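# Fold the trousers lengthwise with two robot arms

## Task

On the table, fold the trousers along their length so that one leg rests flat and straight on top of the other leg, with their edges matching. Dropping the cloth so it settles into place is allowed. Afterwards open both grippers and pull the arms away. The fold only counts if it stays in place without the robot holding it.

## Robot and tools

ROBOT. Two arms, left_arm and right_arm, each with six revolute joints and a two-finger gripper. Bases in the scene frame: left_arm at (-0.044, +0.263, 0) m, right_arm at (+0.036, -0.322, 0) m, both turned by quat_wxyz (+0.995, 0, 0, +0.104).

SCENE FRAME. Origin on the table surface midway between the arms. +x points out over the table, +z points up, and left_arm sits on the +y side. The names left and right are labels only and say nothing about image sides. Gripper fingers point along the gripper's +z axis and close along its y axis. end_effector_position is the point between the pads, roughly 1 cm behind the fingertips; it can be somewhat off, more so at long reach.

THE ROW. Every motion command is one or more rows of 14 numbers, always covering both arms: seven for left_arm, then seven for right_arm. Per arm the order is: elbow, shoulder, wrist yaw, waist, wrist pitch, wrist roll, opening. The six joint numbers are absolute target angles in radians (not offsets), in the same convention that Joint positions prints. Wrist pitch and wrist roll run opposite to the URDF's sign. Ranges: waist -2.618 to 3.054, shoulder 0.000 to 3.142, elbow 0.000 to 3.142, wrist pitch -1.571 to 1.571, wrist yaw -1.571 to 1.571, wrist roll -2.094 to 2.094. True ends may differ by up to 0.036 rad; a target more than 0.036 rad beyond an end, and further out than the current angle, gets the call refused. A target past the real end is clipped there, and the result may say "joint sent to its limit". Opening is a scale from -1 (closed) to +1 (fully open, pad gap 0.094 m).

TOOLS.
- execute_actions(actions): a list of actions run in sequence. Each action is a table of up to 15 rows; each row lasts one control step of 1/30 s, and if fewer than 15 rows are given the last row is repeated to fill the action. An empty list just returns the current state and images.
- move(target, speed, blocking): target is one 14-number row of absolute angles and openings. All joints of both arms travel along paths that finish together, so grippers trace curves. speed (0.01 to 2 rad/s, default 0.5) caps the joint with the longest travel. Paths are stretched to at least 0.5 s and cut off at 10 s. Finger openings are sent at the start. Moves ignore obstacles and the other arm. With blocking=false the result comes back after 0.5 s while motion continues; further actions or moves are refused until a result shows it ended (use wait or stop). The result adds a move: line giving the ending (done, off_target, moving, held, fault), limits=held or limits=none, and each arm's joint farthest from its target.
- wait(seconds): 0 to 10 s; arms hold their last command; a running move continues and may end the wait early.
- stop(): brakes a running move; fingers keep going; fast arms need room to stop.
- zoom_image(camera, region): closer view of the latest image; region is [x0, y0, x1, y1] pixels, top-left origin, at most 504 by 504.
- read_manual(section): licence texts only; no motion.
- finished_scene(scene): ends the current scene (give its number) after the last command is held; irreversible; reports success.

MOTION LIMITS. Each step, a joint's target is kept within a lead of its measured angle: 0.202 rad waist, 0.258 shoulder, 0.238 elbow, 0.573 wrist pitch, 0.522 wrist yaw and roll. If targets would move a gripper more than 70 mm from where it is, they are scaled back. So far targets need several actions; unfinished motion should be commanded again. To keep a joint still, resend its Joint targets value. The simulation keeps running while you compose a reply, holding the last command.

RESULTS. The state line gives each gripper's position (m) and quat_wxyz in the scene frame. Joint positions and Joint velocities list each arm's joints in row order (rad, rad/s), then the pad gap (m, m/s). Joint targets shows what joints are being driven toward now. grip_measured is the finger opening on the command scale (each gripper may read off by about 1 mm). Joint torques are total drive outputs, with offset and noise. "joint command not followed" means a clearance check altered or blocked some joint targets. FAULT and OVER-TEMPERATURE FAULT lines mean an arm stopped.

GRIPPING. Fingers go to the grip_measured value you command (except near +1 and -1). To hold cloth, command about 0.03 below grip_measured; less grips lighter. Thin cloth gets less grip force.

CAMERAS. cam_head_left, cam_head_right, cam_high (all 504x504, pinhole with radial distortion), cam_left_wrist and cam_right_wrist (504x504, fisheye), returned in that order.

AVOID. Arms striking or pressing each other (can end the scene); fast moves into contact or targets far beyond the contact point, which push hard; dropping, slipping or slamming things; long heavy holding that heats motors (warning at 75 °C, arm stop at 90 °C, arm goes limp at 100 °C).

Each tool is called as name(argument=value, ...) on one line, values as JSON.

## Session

execute_actions(actions=[])

Scene clock: 0.00 s.
left_arm: end_effector_position=(+0.6353, +0.3838, +0.2184) grip_measured=+1.000 end_effector_quat_wxyz=(+0.615, +0.132, +0.640, +0.441) | right_arm: end_effector_position=(+0.3385, +0.0095, +0.1886) grip_measured=+1.000 end_effector_quat_wxyz=(+0.436, -0.191, +0.867, +0.150)
Joint names: [elbow, shoulder, wrist yaw, waist, wrist pitch, wrist roll]
Joint positions: left_arm=[ 1.767  2.444 -0.322 -0.116 -0.833 -0.875  0.094] | right_arm=[ 1.09   1.523  0.333  0.752  0.221 -0.36   0.094]
Joint velocities: left_arm=[-0.017 -0.002 -0.022 -0.002 -0.007 -0.007  0.   ] | right_arm=[-0.007 -0.002 -0.037 -0.012  0.081 -0.022  0.   ]
Joint torques (N m, as the arm reports them, + toward a larger Joint positions number): no reading
Motor temperatures (°C, as the motors report them): left_arm=[26 29 25 26 26 28] | right_arm=[27 28 28 27 28 26]
Joint targets: left_arm=[1.776 2.432 -0.322 -0.116 -0.836 -0.867] | right_arm=[1.101 1.513 0.339 0.752 0.217 -0.359]

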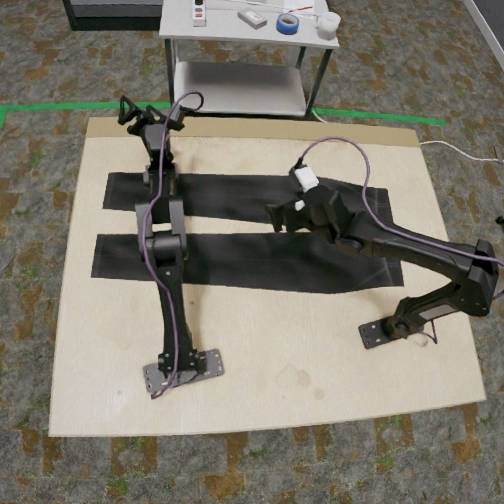

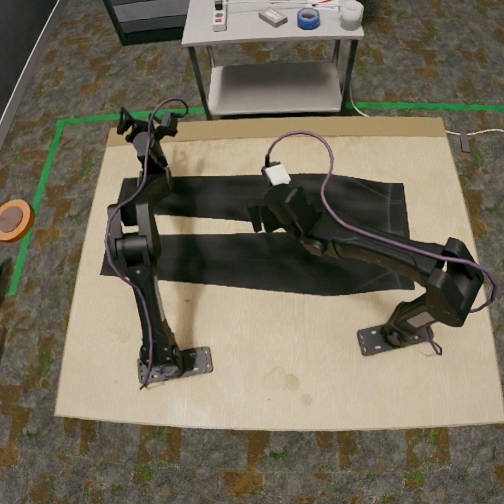

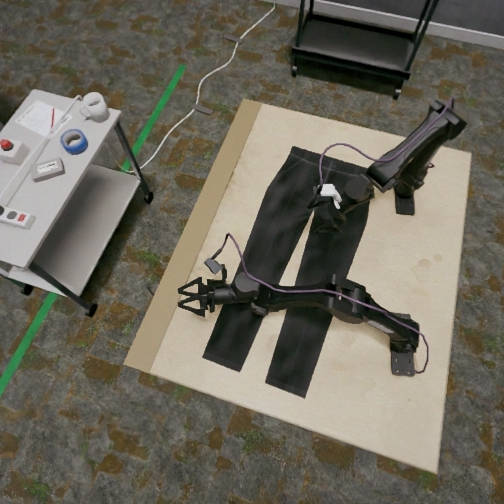

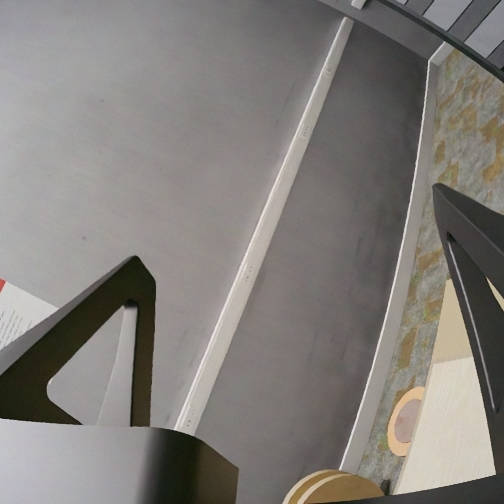

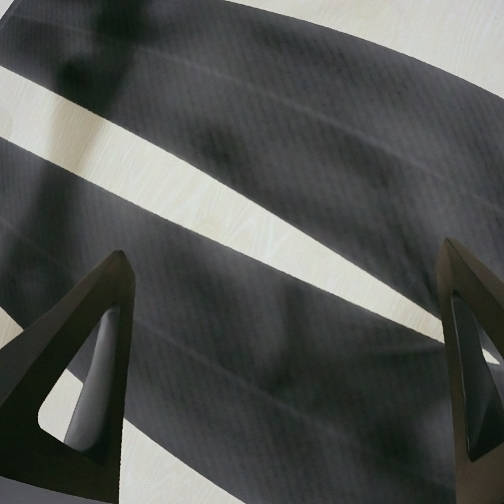

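move(target=[1.19,1.77,0,0.43,0.99,0.84,0,0.575,1.06,0,0.25,1.085,1.12,0], speed=1)

Scene clock: 7.40 s.
left_arm: end_effector_position=(+0.2112, +0.4518, +0.0420) grip_measured=+0.002 end_effector_quat_wxyz=(+0.005, -0.668, +0.744, +0.002) | right_arm: end_effector_position=(+0.1643, -0.2584, +0.0399) grip_measured=+0.003 end_effector_quat_wxyz=(+0.002, -0.709, +0.705, -0.008)
Joint names: [elbow, shoulder, wrist yaw, waist, wrist pitch, wrist roll]
Joint positions: left_arm=[ 1.205  1.792 -0.006  0.422  0.974  0.832  0.047] | right_arm=[0.588 1.084 0.013 0.261 1.067 1.109 0.047]
Joint velocities: left_arm=[-0.012 -0.002  0.007  0.017 -0.037 -0.095 -0.   ] | right_arm=[-0.017 -0.002 -0.081  0.007  0.007 -0.037 -0.   ]
Joint torques (N m, as the arm reports them, + toward a larger Joint positions number): left_arm=[  4.5  -10.7    0.07   0.66  -0.09   0.06] | right_arm=[ 4.32 -3.2  -0.17 -0.99 -0.52  0.11]
Motor temperatures (°C, as the motors report them): left_arm=[27 32 25 26 27 28] | right_arm=[29 29 28 27 29 26]
Joint targets: left_arm=[1.190 1.770 0.000 0.430 0.990 0.840] | right_arm=[0.575 1.060 -0.000 0.250 1.085 1.120]
move: off_target (left_arm, right_arm); limits=none; left_arm: farthest joint: the shoulder, 0.022 radians from its target (0.674 radians at the start); right_arm: farthest joint: the shoulder, 0.024 radians from its target (0.463 radians at the start)

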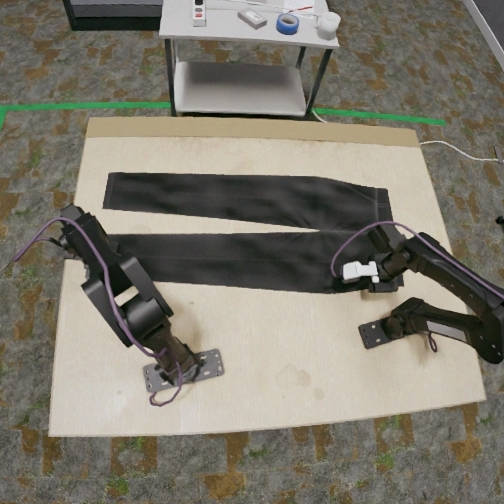

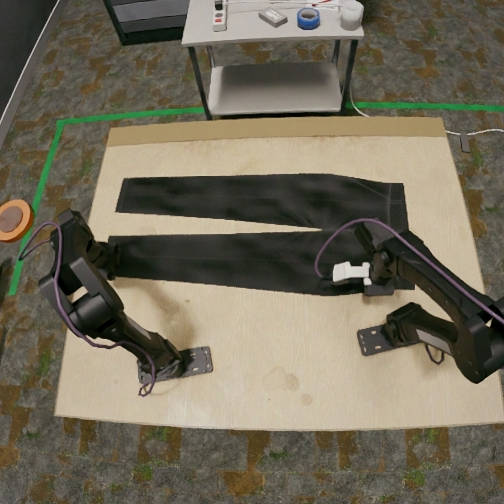

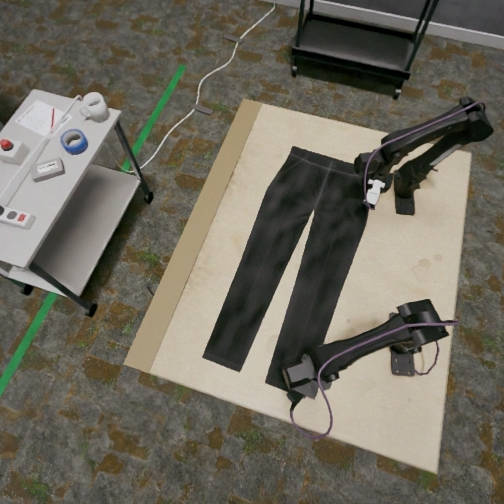

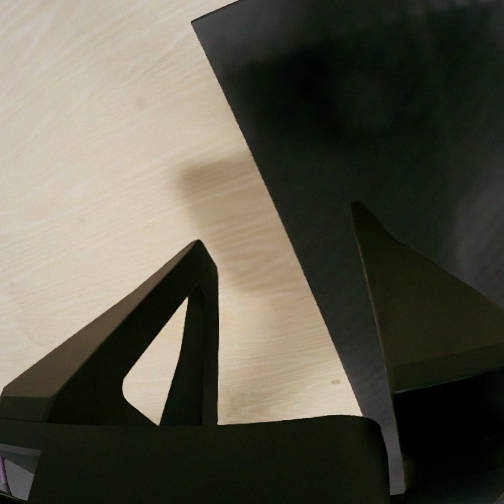

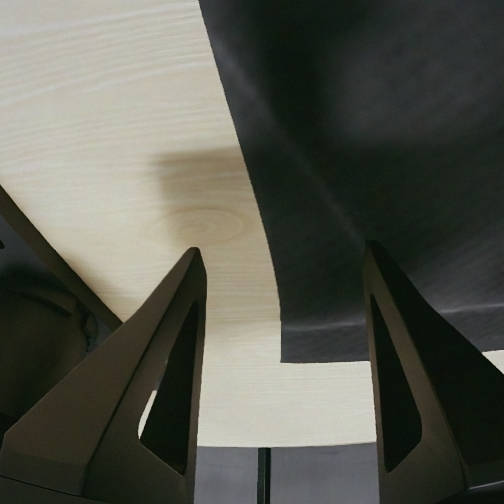

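move(target=[1.115,1.87,0,0.43,0.82,0.84,0,0.455,1.145,0,0.25,0.91,1.16,0], speed=0.2)

execute_actions(actions=[[[1.115,1.885,0,0.43,0.82,0.84,-0.5,0.445,1.15,0,0.25,0.91,1.16,-0.5]],[[1.115,1.885,0,0.43,0.82,0.84,-1,0.445,1.15,0,0.25,0.91,1.16,-1]]])

Scene clock: 12.27 s.
left_arm: end_effector_position=(+0.2136, +0.4524, +0.0123) grip_measured=+0.002 end_effector_quat_wxyz=(+0.003, -0.668, +0.744, -0.000) | right_arm: end_effector_position=(+0.1546, -0.2635, +0.0095) grip_measured=+0.003 end_effector_quat_wxyz=(-0.015, -0.722, +0.692, -0.002)
Joint names: [elbow, shoulder, wrist yaw, waist, wrist pitch, wrist roll]
Joint positions: left_arm=[ 1.149  1.848 -0.     0.422  0.867  0.833  0.047] | right_arm=[0.483 1.128 0.014 0.261 0.954 1.145 0.047]
Joint velocities: left_arm=[-0.002 -0.027  0.007  0.007  0.037 -0.037 -0.001] | right_arm=[ 0.002 -0.002  0.022 -0.012 -0.007  0.051  0.   ]
Joint torques (N m, as the arm reports them, + toward a larger Joint positions number): left_arm=[ 2.88 -7.25  0.    0.67 -0.74  0.04] | right_arm=[ 3.05 -0.31 -0.17 -1.01 -1.01  0.16]
Motor temperatures (°C, as the motors report them): left_arm=[27 32 25 26 27 28] | right_arm=[29 28 28 27 29 27]
Joint targets: left_arm=[1.115 1.870 0.000 0.430 0.820 0.840] | right_arm=[0.455 1.145 0.000 0.250 0.910 1.160]
move: off_target (left_arm, right_arm); limits=none; left_arm: farthest joint: the wrist pitch, 0.047 radians from its target (0.155 radians at the start); right_arm: farthest joint: the wrist pitch, 0.044 radians from its target (0.157 radians at the start)

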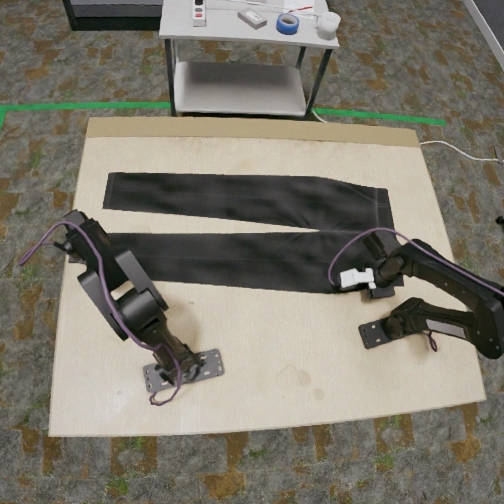

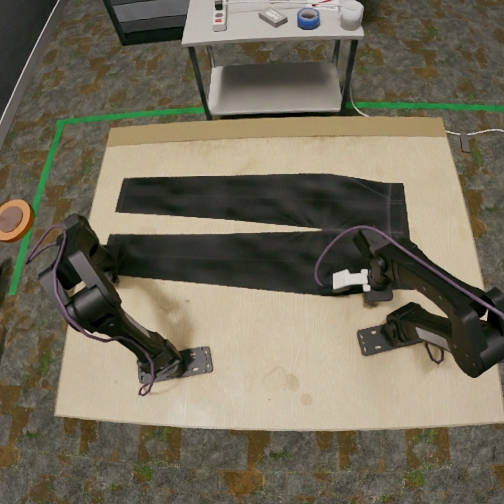

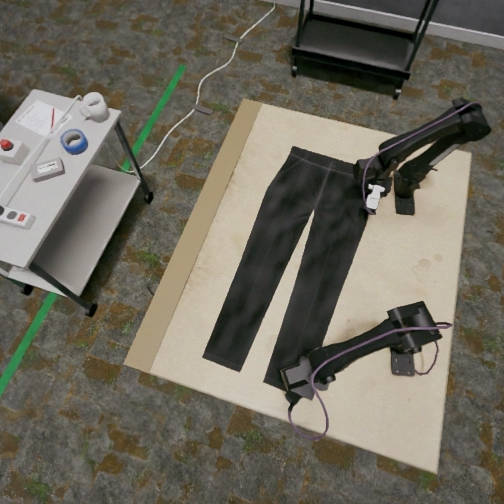

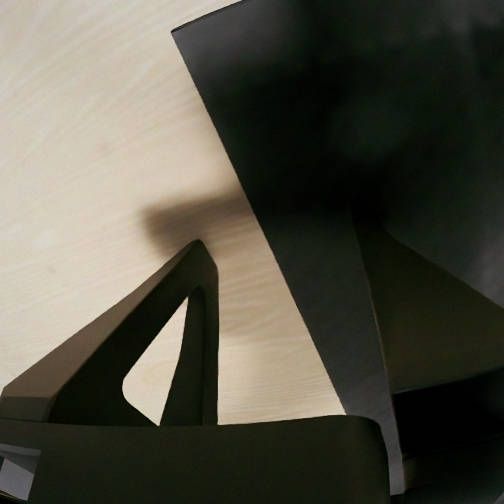

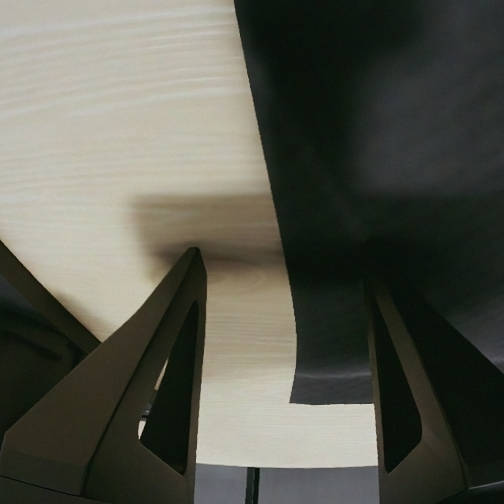

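Scene clock: 13.27 s.
left_arm: end_effector_position=(+0.2194, +0.4530, +0.0113) grip_measured=-0.979 end_effector_quat_wxyz=(+0.011, -0.668, +0.744, -0.009) | right_arm: end_effector_position=(+0.1639, -0.2602, +0.0089) grip_measured=-0.993 end_effector_quat_wxyz=(+0.002, -0.723, +0.691, -0.012)
Joint names: [elbow, shoulder, wrist yaw, waist, wrist pitch, wrist roll]
Joint positions: left_arm=[1.149 1.852 0.017 0.422 0.844 0.834 0.001] | right_arm=[0.481 1.128 0.021 0.261 0.911 1.149 0.   ]
Joint velocities: left_arm=[-0.027 -0.002 -0.022 -0.007 -0.037  0.022  0.001] | right_arm=[-0.012 -0.007 -0.022  0.017  0.051  0.007 -0.001]
Joint torques (N m, as the arm reports them, + toward a larger Joint positions number): left_arm=[ 2.96 -6.35 -0.2   0.66 -0.54  0.04] | right_arm=[ 2.58  0.01 -0.24 -1.   -0.7   0.11]
Motor temperatures (°C, as the motors report them): left_arm=[27 32 25 26 27 28] | right_arm=[29 28 28 27 29 27]
Joint targets: left_arm=[1.115 1.885 -0.000 0.430 0.820 0.840] | right_arm=[0.445 1.150 0.000 0.250 0.910 1.160]

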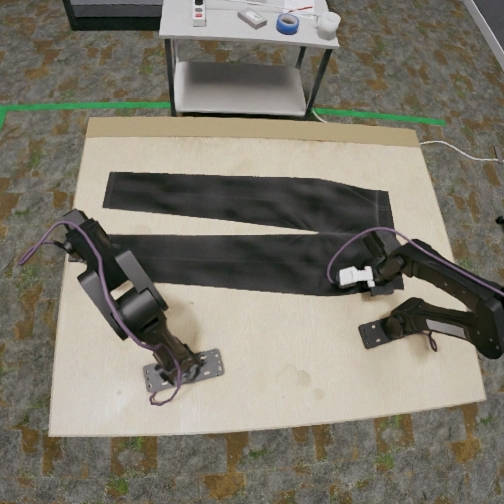

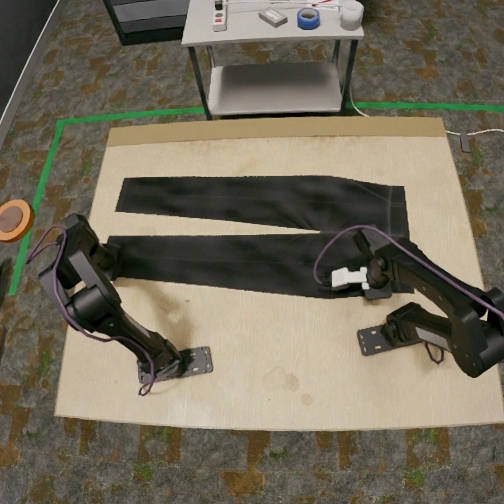

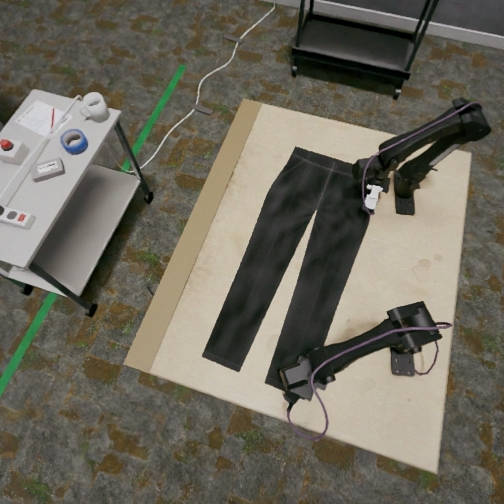

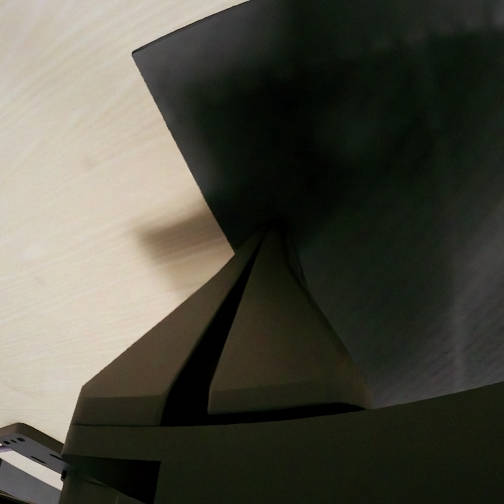

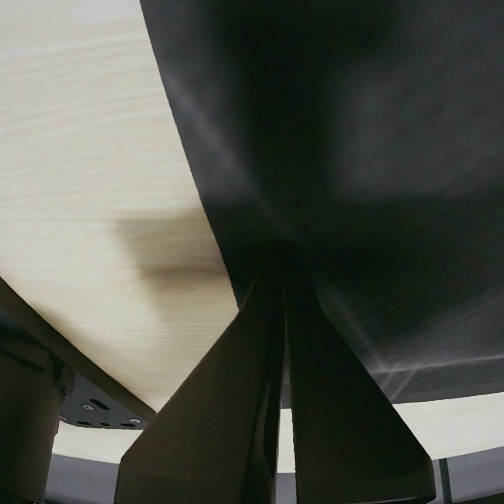

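execute_actions(actions=[[[1.115,1.74,0,0.43,0.86,0.84,-1,0.56,1.08,0,0.25,1.0,1.16,-1]],[[1.01,1.64,0,0.43,0.82,0.84,0,0.52,0.98,0,0.25,1.0,1.16,0]],[[1.01,1.72,0,0.43,0.76,0.84,0,0.46,1.02,0,0.25,0.93,1.16,0]],[[1.01,1.79,0,0.43,0.74,0.84,0,0.415,1.04,0,0.25,0.89,1.16,0]]])

Scene clock: 19.03 s.
left_arm: end_effector_position=(+0.2068, +0.4446, +0.0105) grip_measured=-0.002 end_effector_quat_wxyz=(+0.036, -0.668, +0.743, -0.010) | right_arm: end_effector_position=(+0.1565, -0.2623, +0.0082) grip_measured=-0.003 end_effector_quat_wxyz=(+0.024, -0.723, +0.690, -0.015)
Joint names: [elbow, shoulder, wrist yaw, waist, wrist pitch, wrist roll]
Joint positions: left_arm=[1.025 1.76  0.013 0.422 0.763 0.835 0.047] | right_arm=[0.431 1.03  0.013 0.261 0.916 1.15  0.047]
Joint velocities: left_arm=[ 0.007 -0.007 -0.022 -0.002 -0.007  0.037  0.   ] | right_arm=[ 0.002  0.012 -0.037 -0.022 -0.022  0.007  0.001]
Joint torques (N m, as the arm reports them, + toward a larger Joint positions number): left_arm=[ 4.32 -5.62 -0.15  0.67 -0.63  0.03] | right_arm=[ 4.12 -0.22 -0.16 -0.99 -1.    0.09]
Motor temperatures (°C, as the motors report them): left_arm=[27 32 25 26 27 28] | right_arm=[28 28 28 27 28 27]
Joint targets: left_arm=[1.010 1.790 0.000 0.430 0.740 0.840] | right_arm=[0.415 1.040 -0.000 0.250 0.890 1.160]

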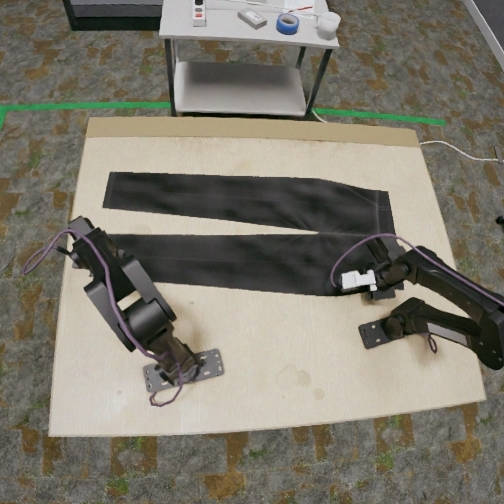

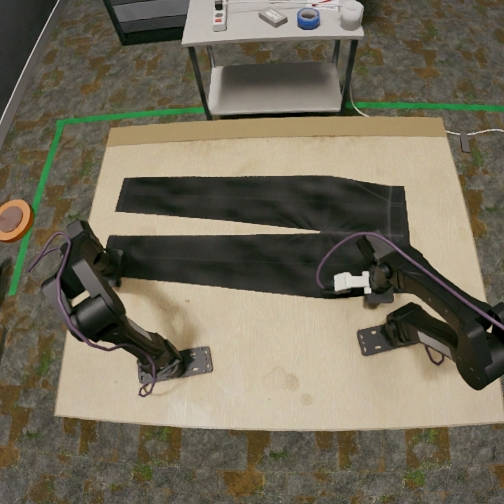

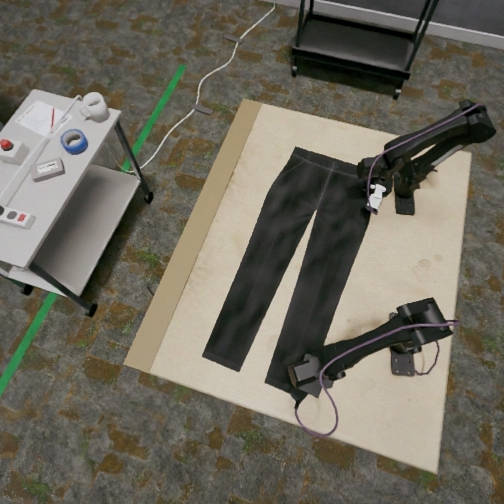

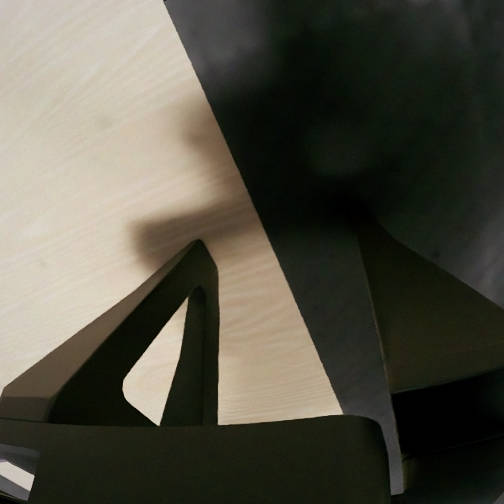

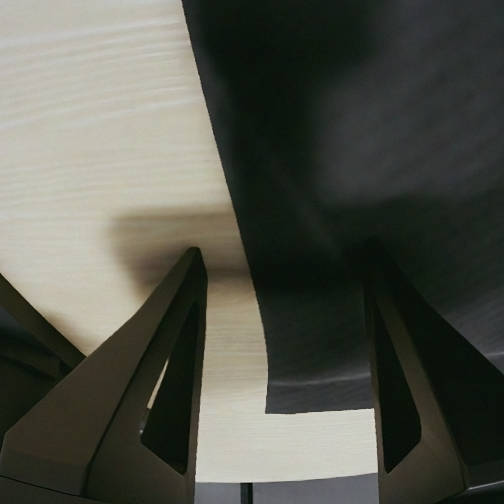

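execute_actions(actions=[[[0.98,1.83,0,0.43,0.72,0.84,0,0.37,1.065,0,0.25,0.86,1.16,0]],[[0.98,1.83,0,0.43,0.72,0.84,-0.5,0.37,1.065,0,0.25,0.86,1.16,-0.5]],[[0.98,1.83,0,0.43,0.72,0.84,-1,0.37,1.065,0,0.25,0.86,1.16,-1]]])

Scene clock: 22.43 s.
left_arm: end_effector_position=(+0.2146, +0.4462, +0.0096) grip_measured=-0.956 end_effector_quat_wxyz=(+0.048, -0.668, +0.742, -0.021) | right_arm: end_effector_position=(+0.1677, -0.2594, +0.0077) grip_measured=-0.969 end_effector_quat_wxyz=(+0.043, -0.723, +0.689, -0.029)
Joint names: [elbow, shoulder, wrist yaw, waist, wrist pitch, wrist roll]
Joint positions: left_arm=[1.025 1.765 0.032 0.422 0.732 0.836 0.002] | right_arm=[0.426 1.034 0.025 0.259 0.862 1.153 0.001]
Joint velocities: left_arm=[-0.007  0.002  0.022 -0.007 -0.022  0.037  0.   ] | right_arm=[-0.002 -0.012  0.051 -0.007  0.051 -0.007 -0.001]
Joint torques (N m, as the arm reports them, + toward a larger Joint positions number): left_arm=[ 2.23 -2.74 -0.38  0.63 -0.56  0.02] | right_arm=[ 1.36  1.22 -0.28 -0.83 -0.88  0.07]
Motor temperatures (°C, as the motors report them): left_arm=[27 31 25 26 27 28] | right_arm=[28 28 28 27 28 27]
Joint targets: left_arm=[0.980 1.830 0.000 0.430 0.720 0.840] | right_arm=[0.370 1.065 0.000 0.250 0.860 1.160]

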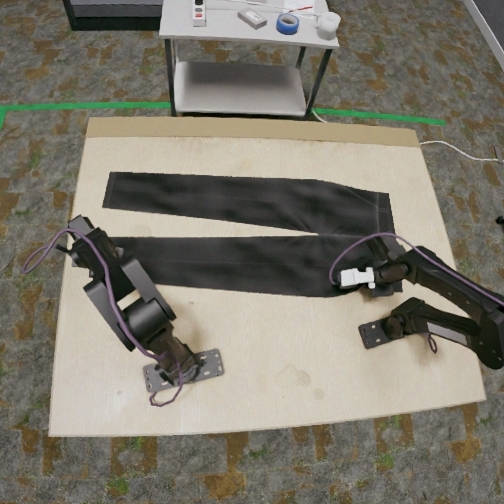

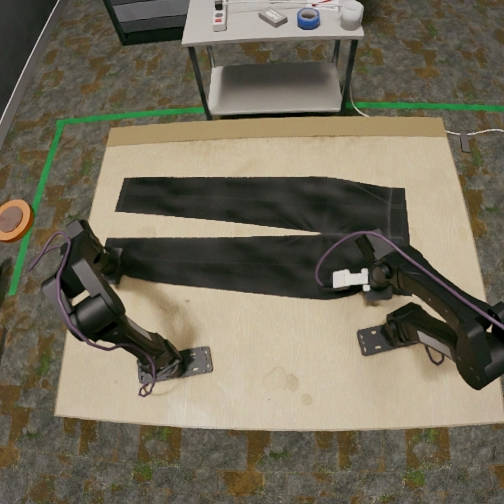

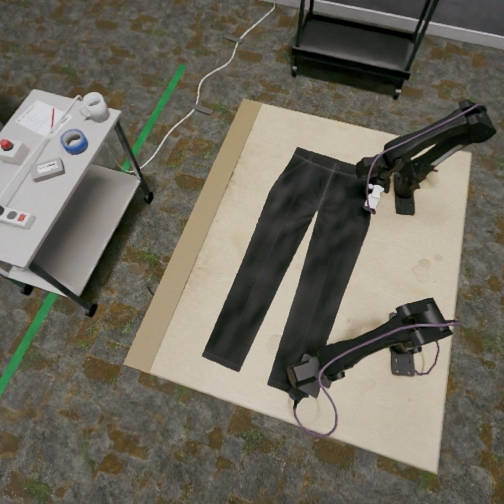

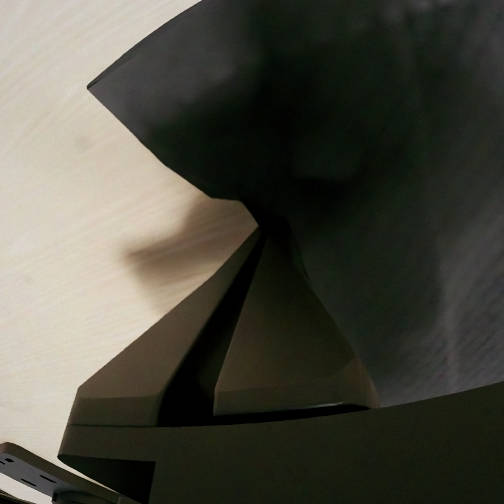

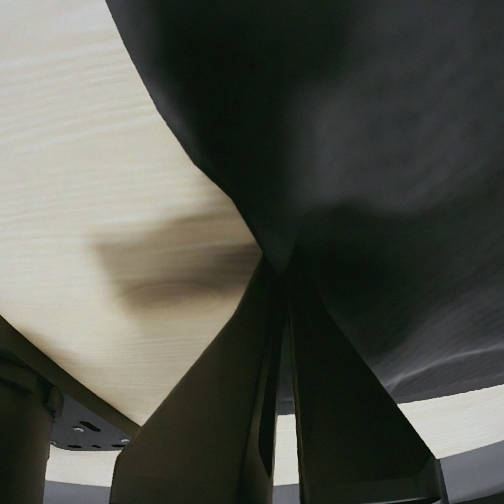

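move(target=[1.43,1.76,0,0.357,1.15,0.92,-1,0.93,1.15,0,0.095,1.25,1.26,-1])

move(target=[1.925,2.08,0,0.205,1.235,1.1,-1,1.465,1.58,0,-0.055,1.34,1.4,-1])

move(target=[1.90,2.2,0,0.125,0.83,1.17,-1,1.67,1.92,0,-0.112,1.17,1.42,-1], speed=0.4)

Scene clock: 29.10 s.
left_arm: end_effector_position=(+0.2397, +0.4422, +0.0994) grip_measured=-0.960 end_effector_quat_wxyz=(+0.029, -0.676, +0.736, -0.018) | right_arm: end_effector_position=(+0.2157, -0.2618, +0.1118) grip_measured=-0.969 end_effector_quat_wxyz=(+0.050, -0.704, +0.708, -0.024)
Joint names: [elbow, shoulder, wrist yaw, waist, wrist pitch, wrist roll]
Joint positions: left_arm=[1.397 1.759 0.026 0.365 1.145 0.914 0.002] | right_arm=[ 0.9    1.138 -0.002  0.108  1.221  1.251  0.001]
Joint velocities: left_arm=[-0.002  0.022  0.051 -0.007  0.022 -0.081 -0.003] | right_arm=[-0.007 -0.002  0.007 -0.012 -0.037 -0.051 -0.001]
Joint torques (N m, as the arm reports them, + toward a larger Joint positions number): left_arm=[ 8.19 -8.78 -0.3  -0.74 -0.31  0.03] | right_arm=[ 7.63 -1.32 -0.02 -1.15 -0.64  0.1 ]
Motor temperatures (°C, as the motors report them): left_arm=[27 31 26 26 27 28] | right_arm=[29 28 28 27 28 27]
Joint targets: left_arm=[1.430 1.760 -0.000 0.357 1.150 0.920] | right_arm=[0.930 1.150 -0.000 0.095 1.250 1.260]
move: off_target (left_arm, right_arm); limits=none; left_arm: farthest joint: the elbow, 0.033 radians from its target (0.405 radians at the start); right_arm: farthest joint: the elbow, 0.030 radians from its target (0.504 radians at the start)

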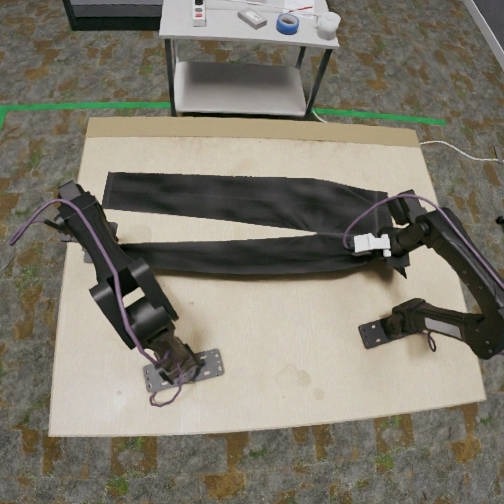

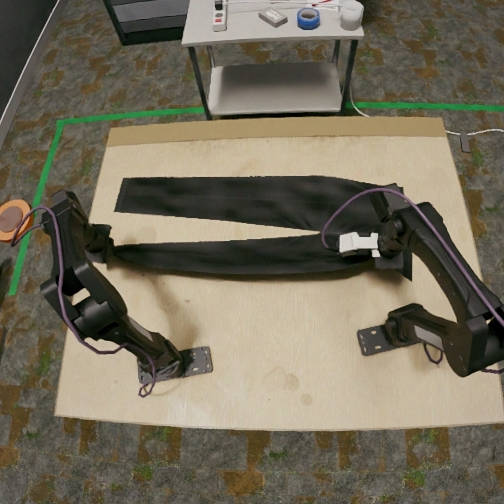

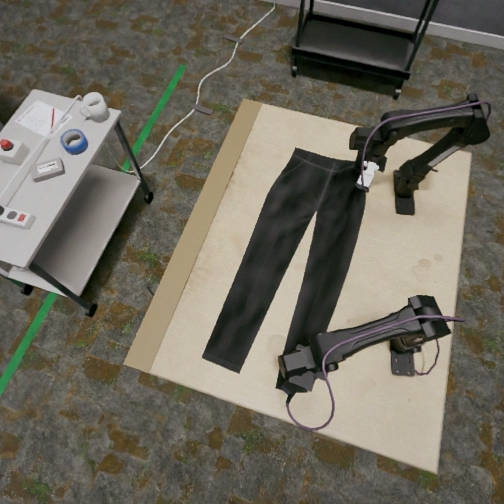

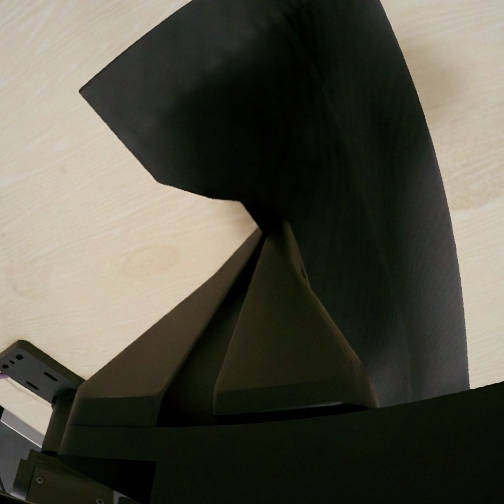

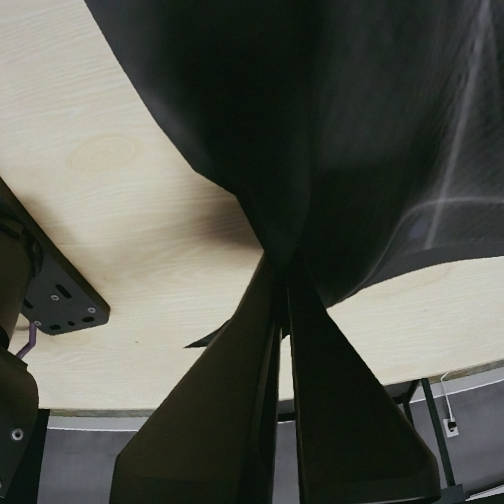

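Scene clock: 30.90 s.
left_arm: end_effector_position=(+0.3581, +0.4367, +0.1170) grip_measured=-0.961 end_effector_quat_wxyz=(+0.068, -0.683, +0.726, -0.039) | right_arm: end_effector_position=(+0.3316, -0.2695, +0.1589) grip_measured=-0.969 end_effector_quat_wxyz=(+0.047, -0.701, +0.711, -0.027)
Joint names: [elbow, shoulder, wrist yaw, waist, wrist pitch, wrist roll]
Joint positions: left_arm=[1.888 2.077 0.028 0.208 1.228 1.094 0.002] | right_arm=[ 1.43   1.578 -0.009 -0.042  1.315  1.39   0.001]
Joint velocities: left_arm=[-0.017 -0.007 -0.081  0.017  0.022 -0.007 -0.   ] | right_arm=[ 0.002  0.002  0.051 -0.002 -0.022 -0.066 -0.001]
Joint torques (N m, as the arm reports them, + toward a larger Joint positions number): left_arm=[  8.65 -11.83  -0.33  -0.25  -0.46   0.01] | right_arm=[ 7.9  -5.92  0.06 -1.23 -0.62  0.08]
Motor temperatures (°C, as the motors report them): left_arm=[27 31 26 26 27 28] | right_arm=[29 28 28 27 28 27]
Joint targets: left_arm=[1.925 2.080 -0.000 0.205 1.235 1.100] | right_arm=[1.465 1.580 0.000 -0.055 1.340 1.400]
move: off_target (left_arm, right_arm); limits=none; left_arm: farthest joint: the elbow, 0.037 radians from its target (0.528 radians at the start); right_arm: farthest joint: the elbow, 0.035 radians from its target (0.565 radians at the start)

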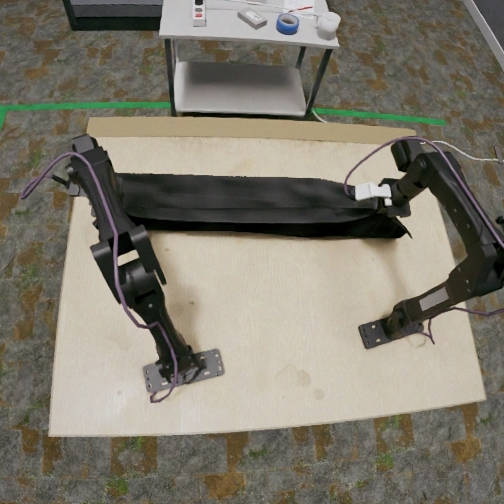

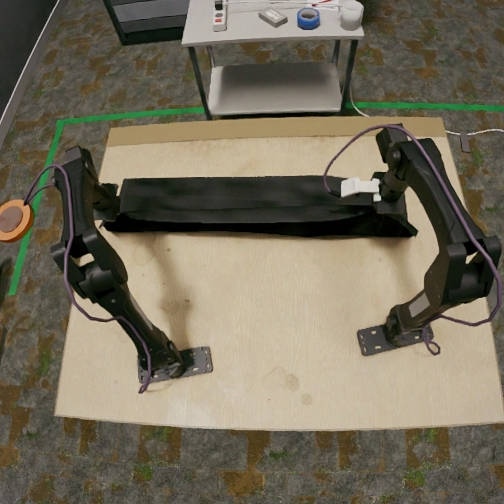

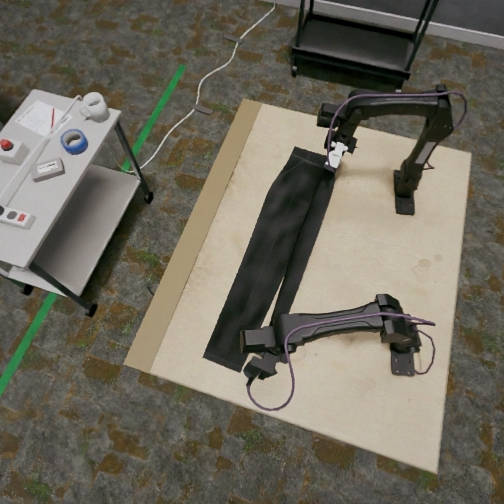

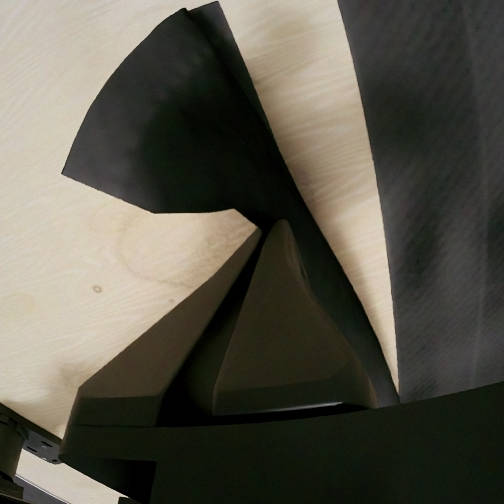

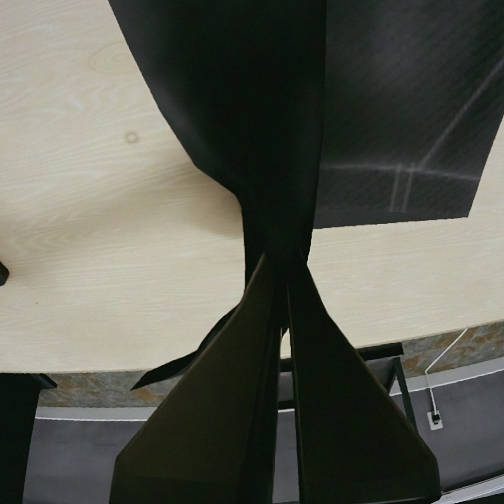

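Scene clock: 32.60 s.
left_arm: end_effector_position=(+0.4515, +0.4315, +0.0843) grip_measured=-0.961 end_effector_quat_wxyz=(+0.174, -0.667, +0.718, -0.094) | right_arm: end_effector_position=(+0.4213, -0.2763, +0.1066) grip_measured=-0.969 end_effector_quat_wxyz=(+0.043, -0.688, +0.724, -0.025)
Joint names: [elbow, shoulder, wrist yaw, waist, wrist pitch, wrist roll]
Joint positions: left_arm=[1.888 2.202 0.032 0.128 0.86  1.166 0.002] | right_arm=[ 1.633  1.923 -0.012 -0.098  1.182  1.41   0.001]
Joint velocities: left_arm=[-0.002 -0.027 -0.051 -0.012 -0.037  0.007  0.   ] | right_arm=[-0.007 -0.002  0.022  0.012  0.037 -0.007  0.   ]
Joint torques (N m, as the arm reports them, + toward a larger Joint positions number): left_arm=[  7.27 -13.76  -0.38  -0.27  -1.27   0.02] | right_arm=[ 8.08 -9.41  0.09 -1.26 -0.93  0.11]
Motor temperatures (°C, as the motors report them): left_arm=[28 31 26 26 27 28] | right_arm=[29 28 28 27 28 27]
Joint targets: left_arm=[1.900 2.200 -0.000 0.125 0.830 1.170] | right_arm=[1.670 1.920 0.000 -0.112 1.170 1.420]
move: off_target (left_arm, right_arm); limits=none; left_arm: farthest joint: the wrist yaw, 0.032 radians from its target (0.028 radians at the start); right_arm: farthest joint: the elbow, 0.037 radians from its target (0.240 radians at the start)

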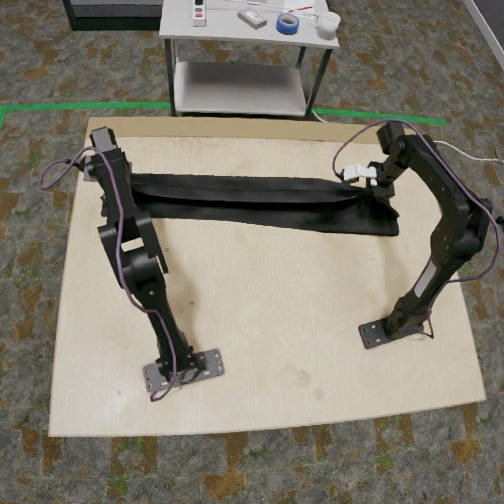

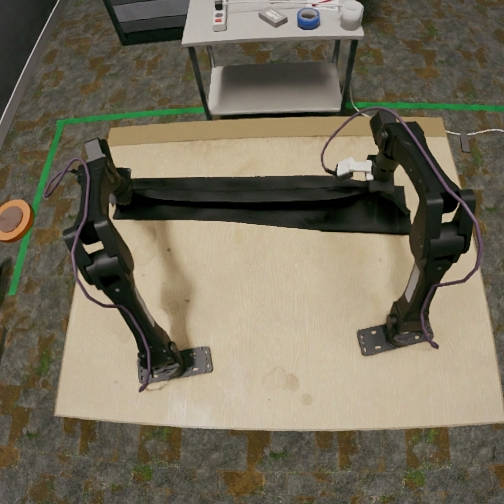

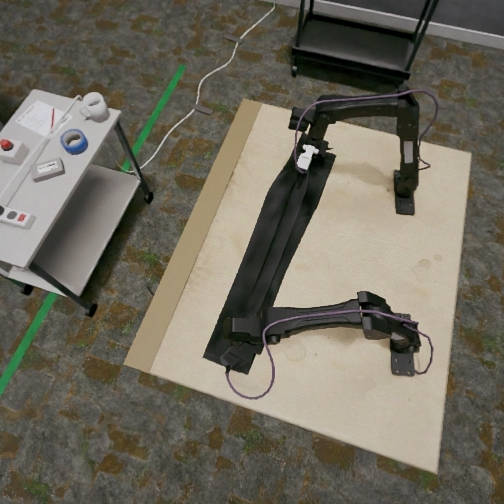

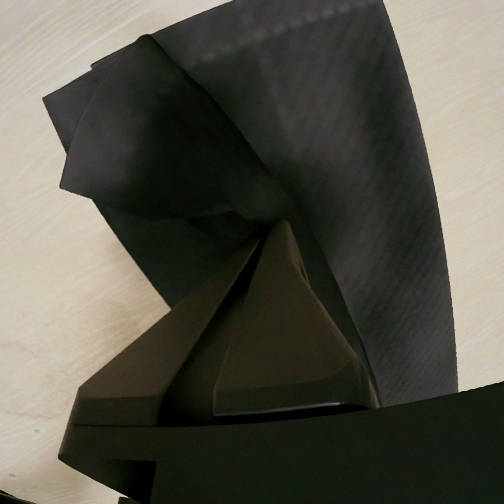

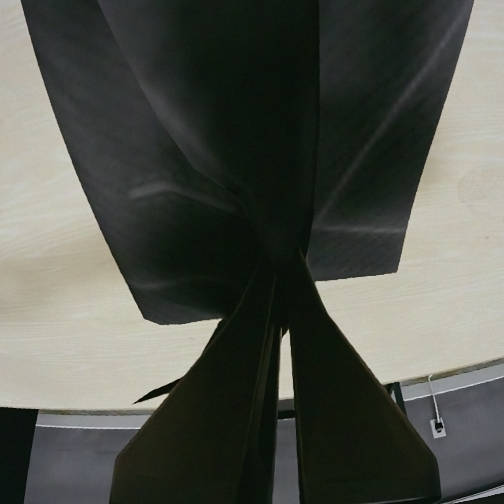

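move(target=[1.98,2.345,0,0.095,0.65,1.2,-1,1.70,2.10,0,-0.145,1.0,1.42,-1], speed=0.3)

zoom_image(camera="cam_head_right", region=[90,150,440,260])

Scene clock: 35.50 s.
left_arm: end_effector_position=(+0.5010, +0.4287, +0.0483) grip_measured=-0.961 end_effector_quat_wxyz=(+0.210, -0.659, +0.712, -0.120) | right_arm: end_effector_position=(+0.4652, -0.2838, +0.0504) grip_measured=-0.969 end_effector_quat_wxyz=(+0.052, -0.677, +0.734, -0.030)
Joint names: [elbow, shoulder, wrist yaw, waist, wrist pitch, wrist roll]
Joint positions: left_arm=[1.943 2.343 0.037 0.096 0.683 1.197 0.002] | right_arm=[ 1.665  2.102 -0.016 -0.129  1.015  1.41   0.001]
Joint velocities: left_arm=[-0.007  0.017 -0.022 -0.002  0.022  0.007  0.   ] | right_arm=[ 0.007  0.002  0.022 -0.017 -0.022 -0.066  0.   ]
Joint torques (N m, as the arm reports them, + toward a larger Joint positions number): left_arm=[  9.09 -14.65  -0.43  -0.08  -1.44  -0.01] | right_arm=[  7.9  -10.69   0.12  -1.38  -1.     0.1 ]
Motor temperatures (°C, as the motors report them): left_arm=[28 32 26 26 27 28] | right_arm=[30 29 28 27 28 27]
Joint targets: left_arm=[1.980 2.345 0.000 0.095 0.650 1.200] | right_arm=[1.700 2.100 -0.000 -0.145 1.000 1.420]
move: off_target (left_arm, right_arm); limits=none; left_arm: farthest joint: the elbow, 0.037 radians from its target (0.092 radians at the start); right_arm: farthest joint: the elbow, 0.035 radians from its target (0.067 radians at the start)

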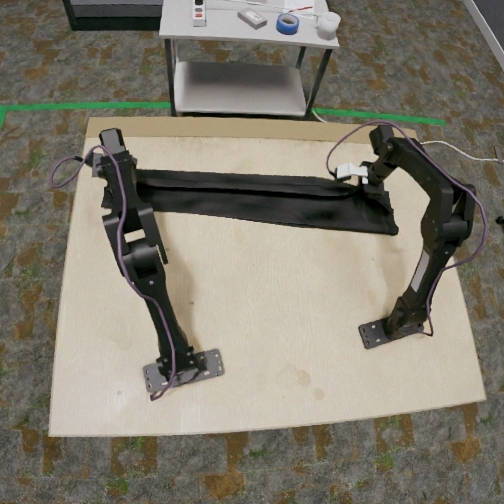

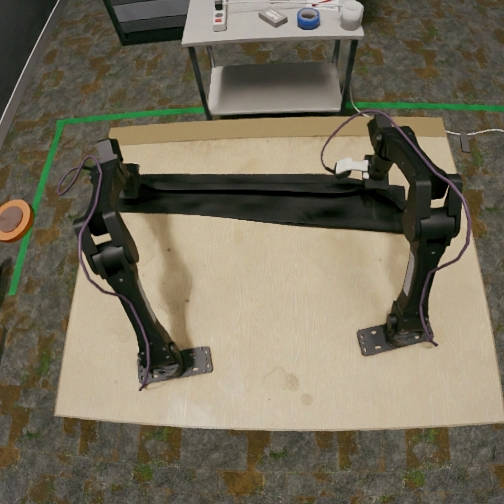

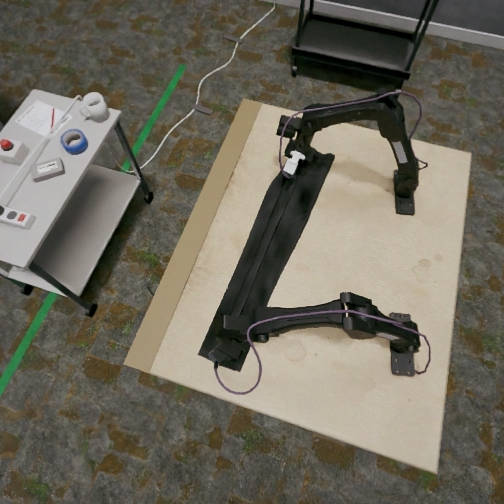

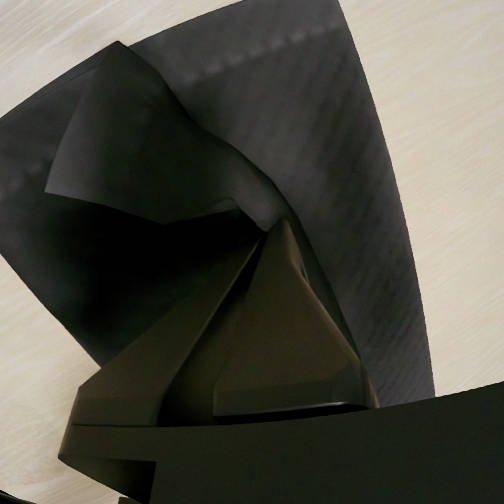

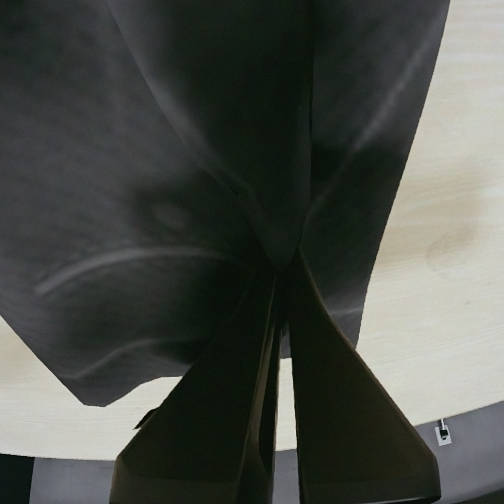

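Region (90, 150, 440, 260) of cam_head_right's 504x504 image, scaled by 1.440, with more detail than that image has; it fills the top 158 rows of this view, and the rest is white.

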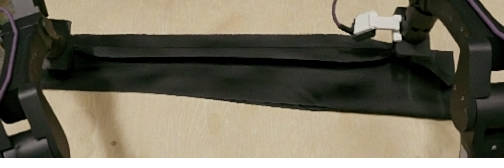

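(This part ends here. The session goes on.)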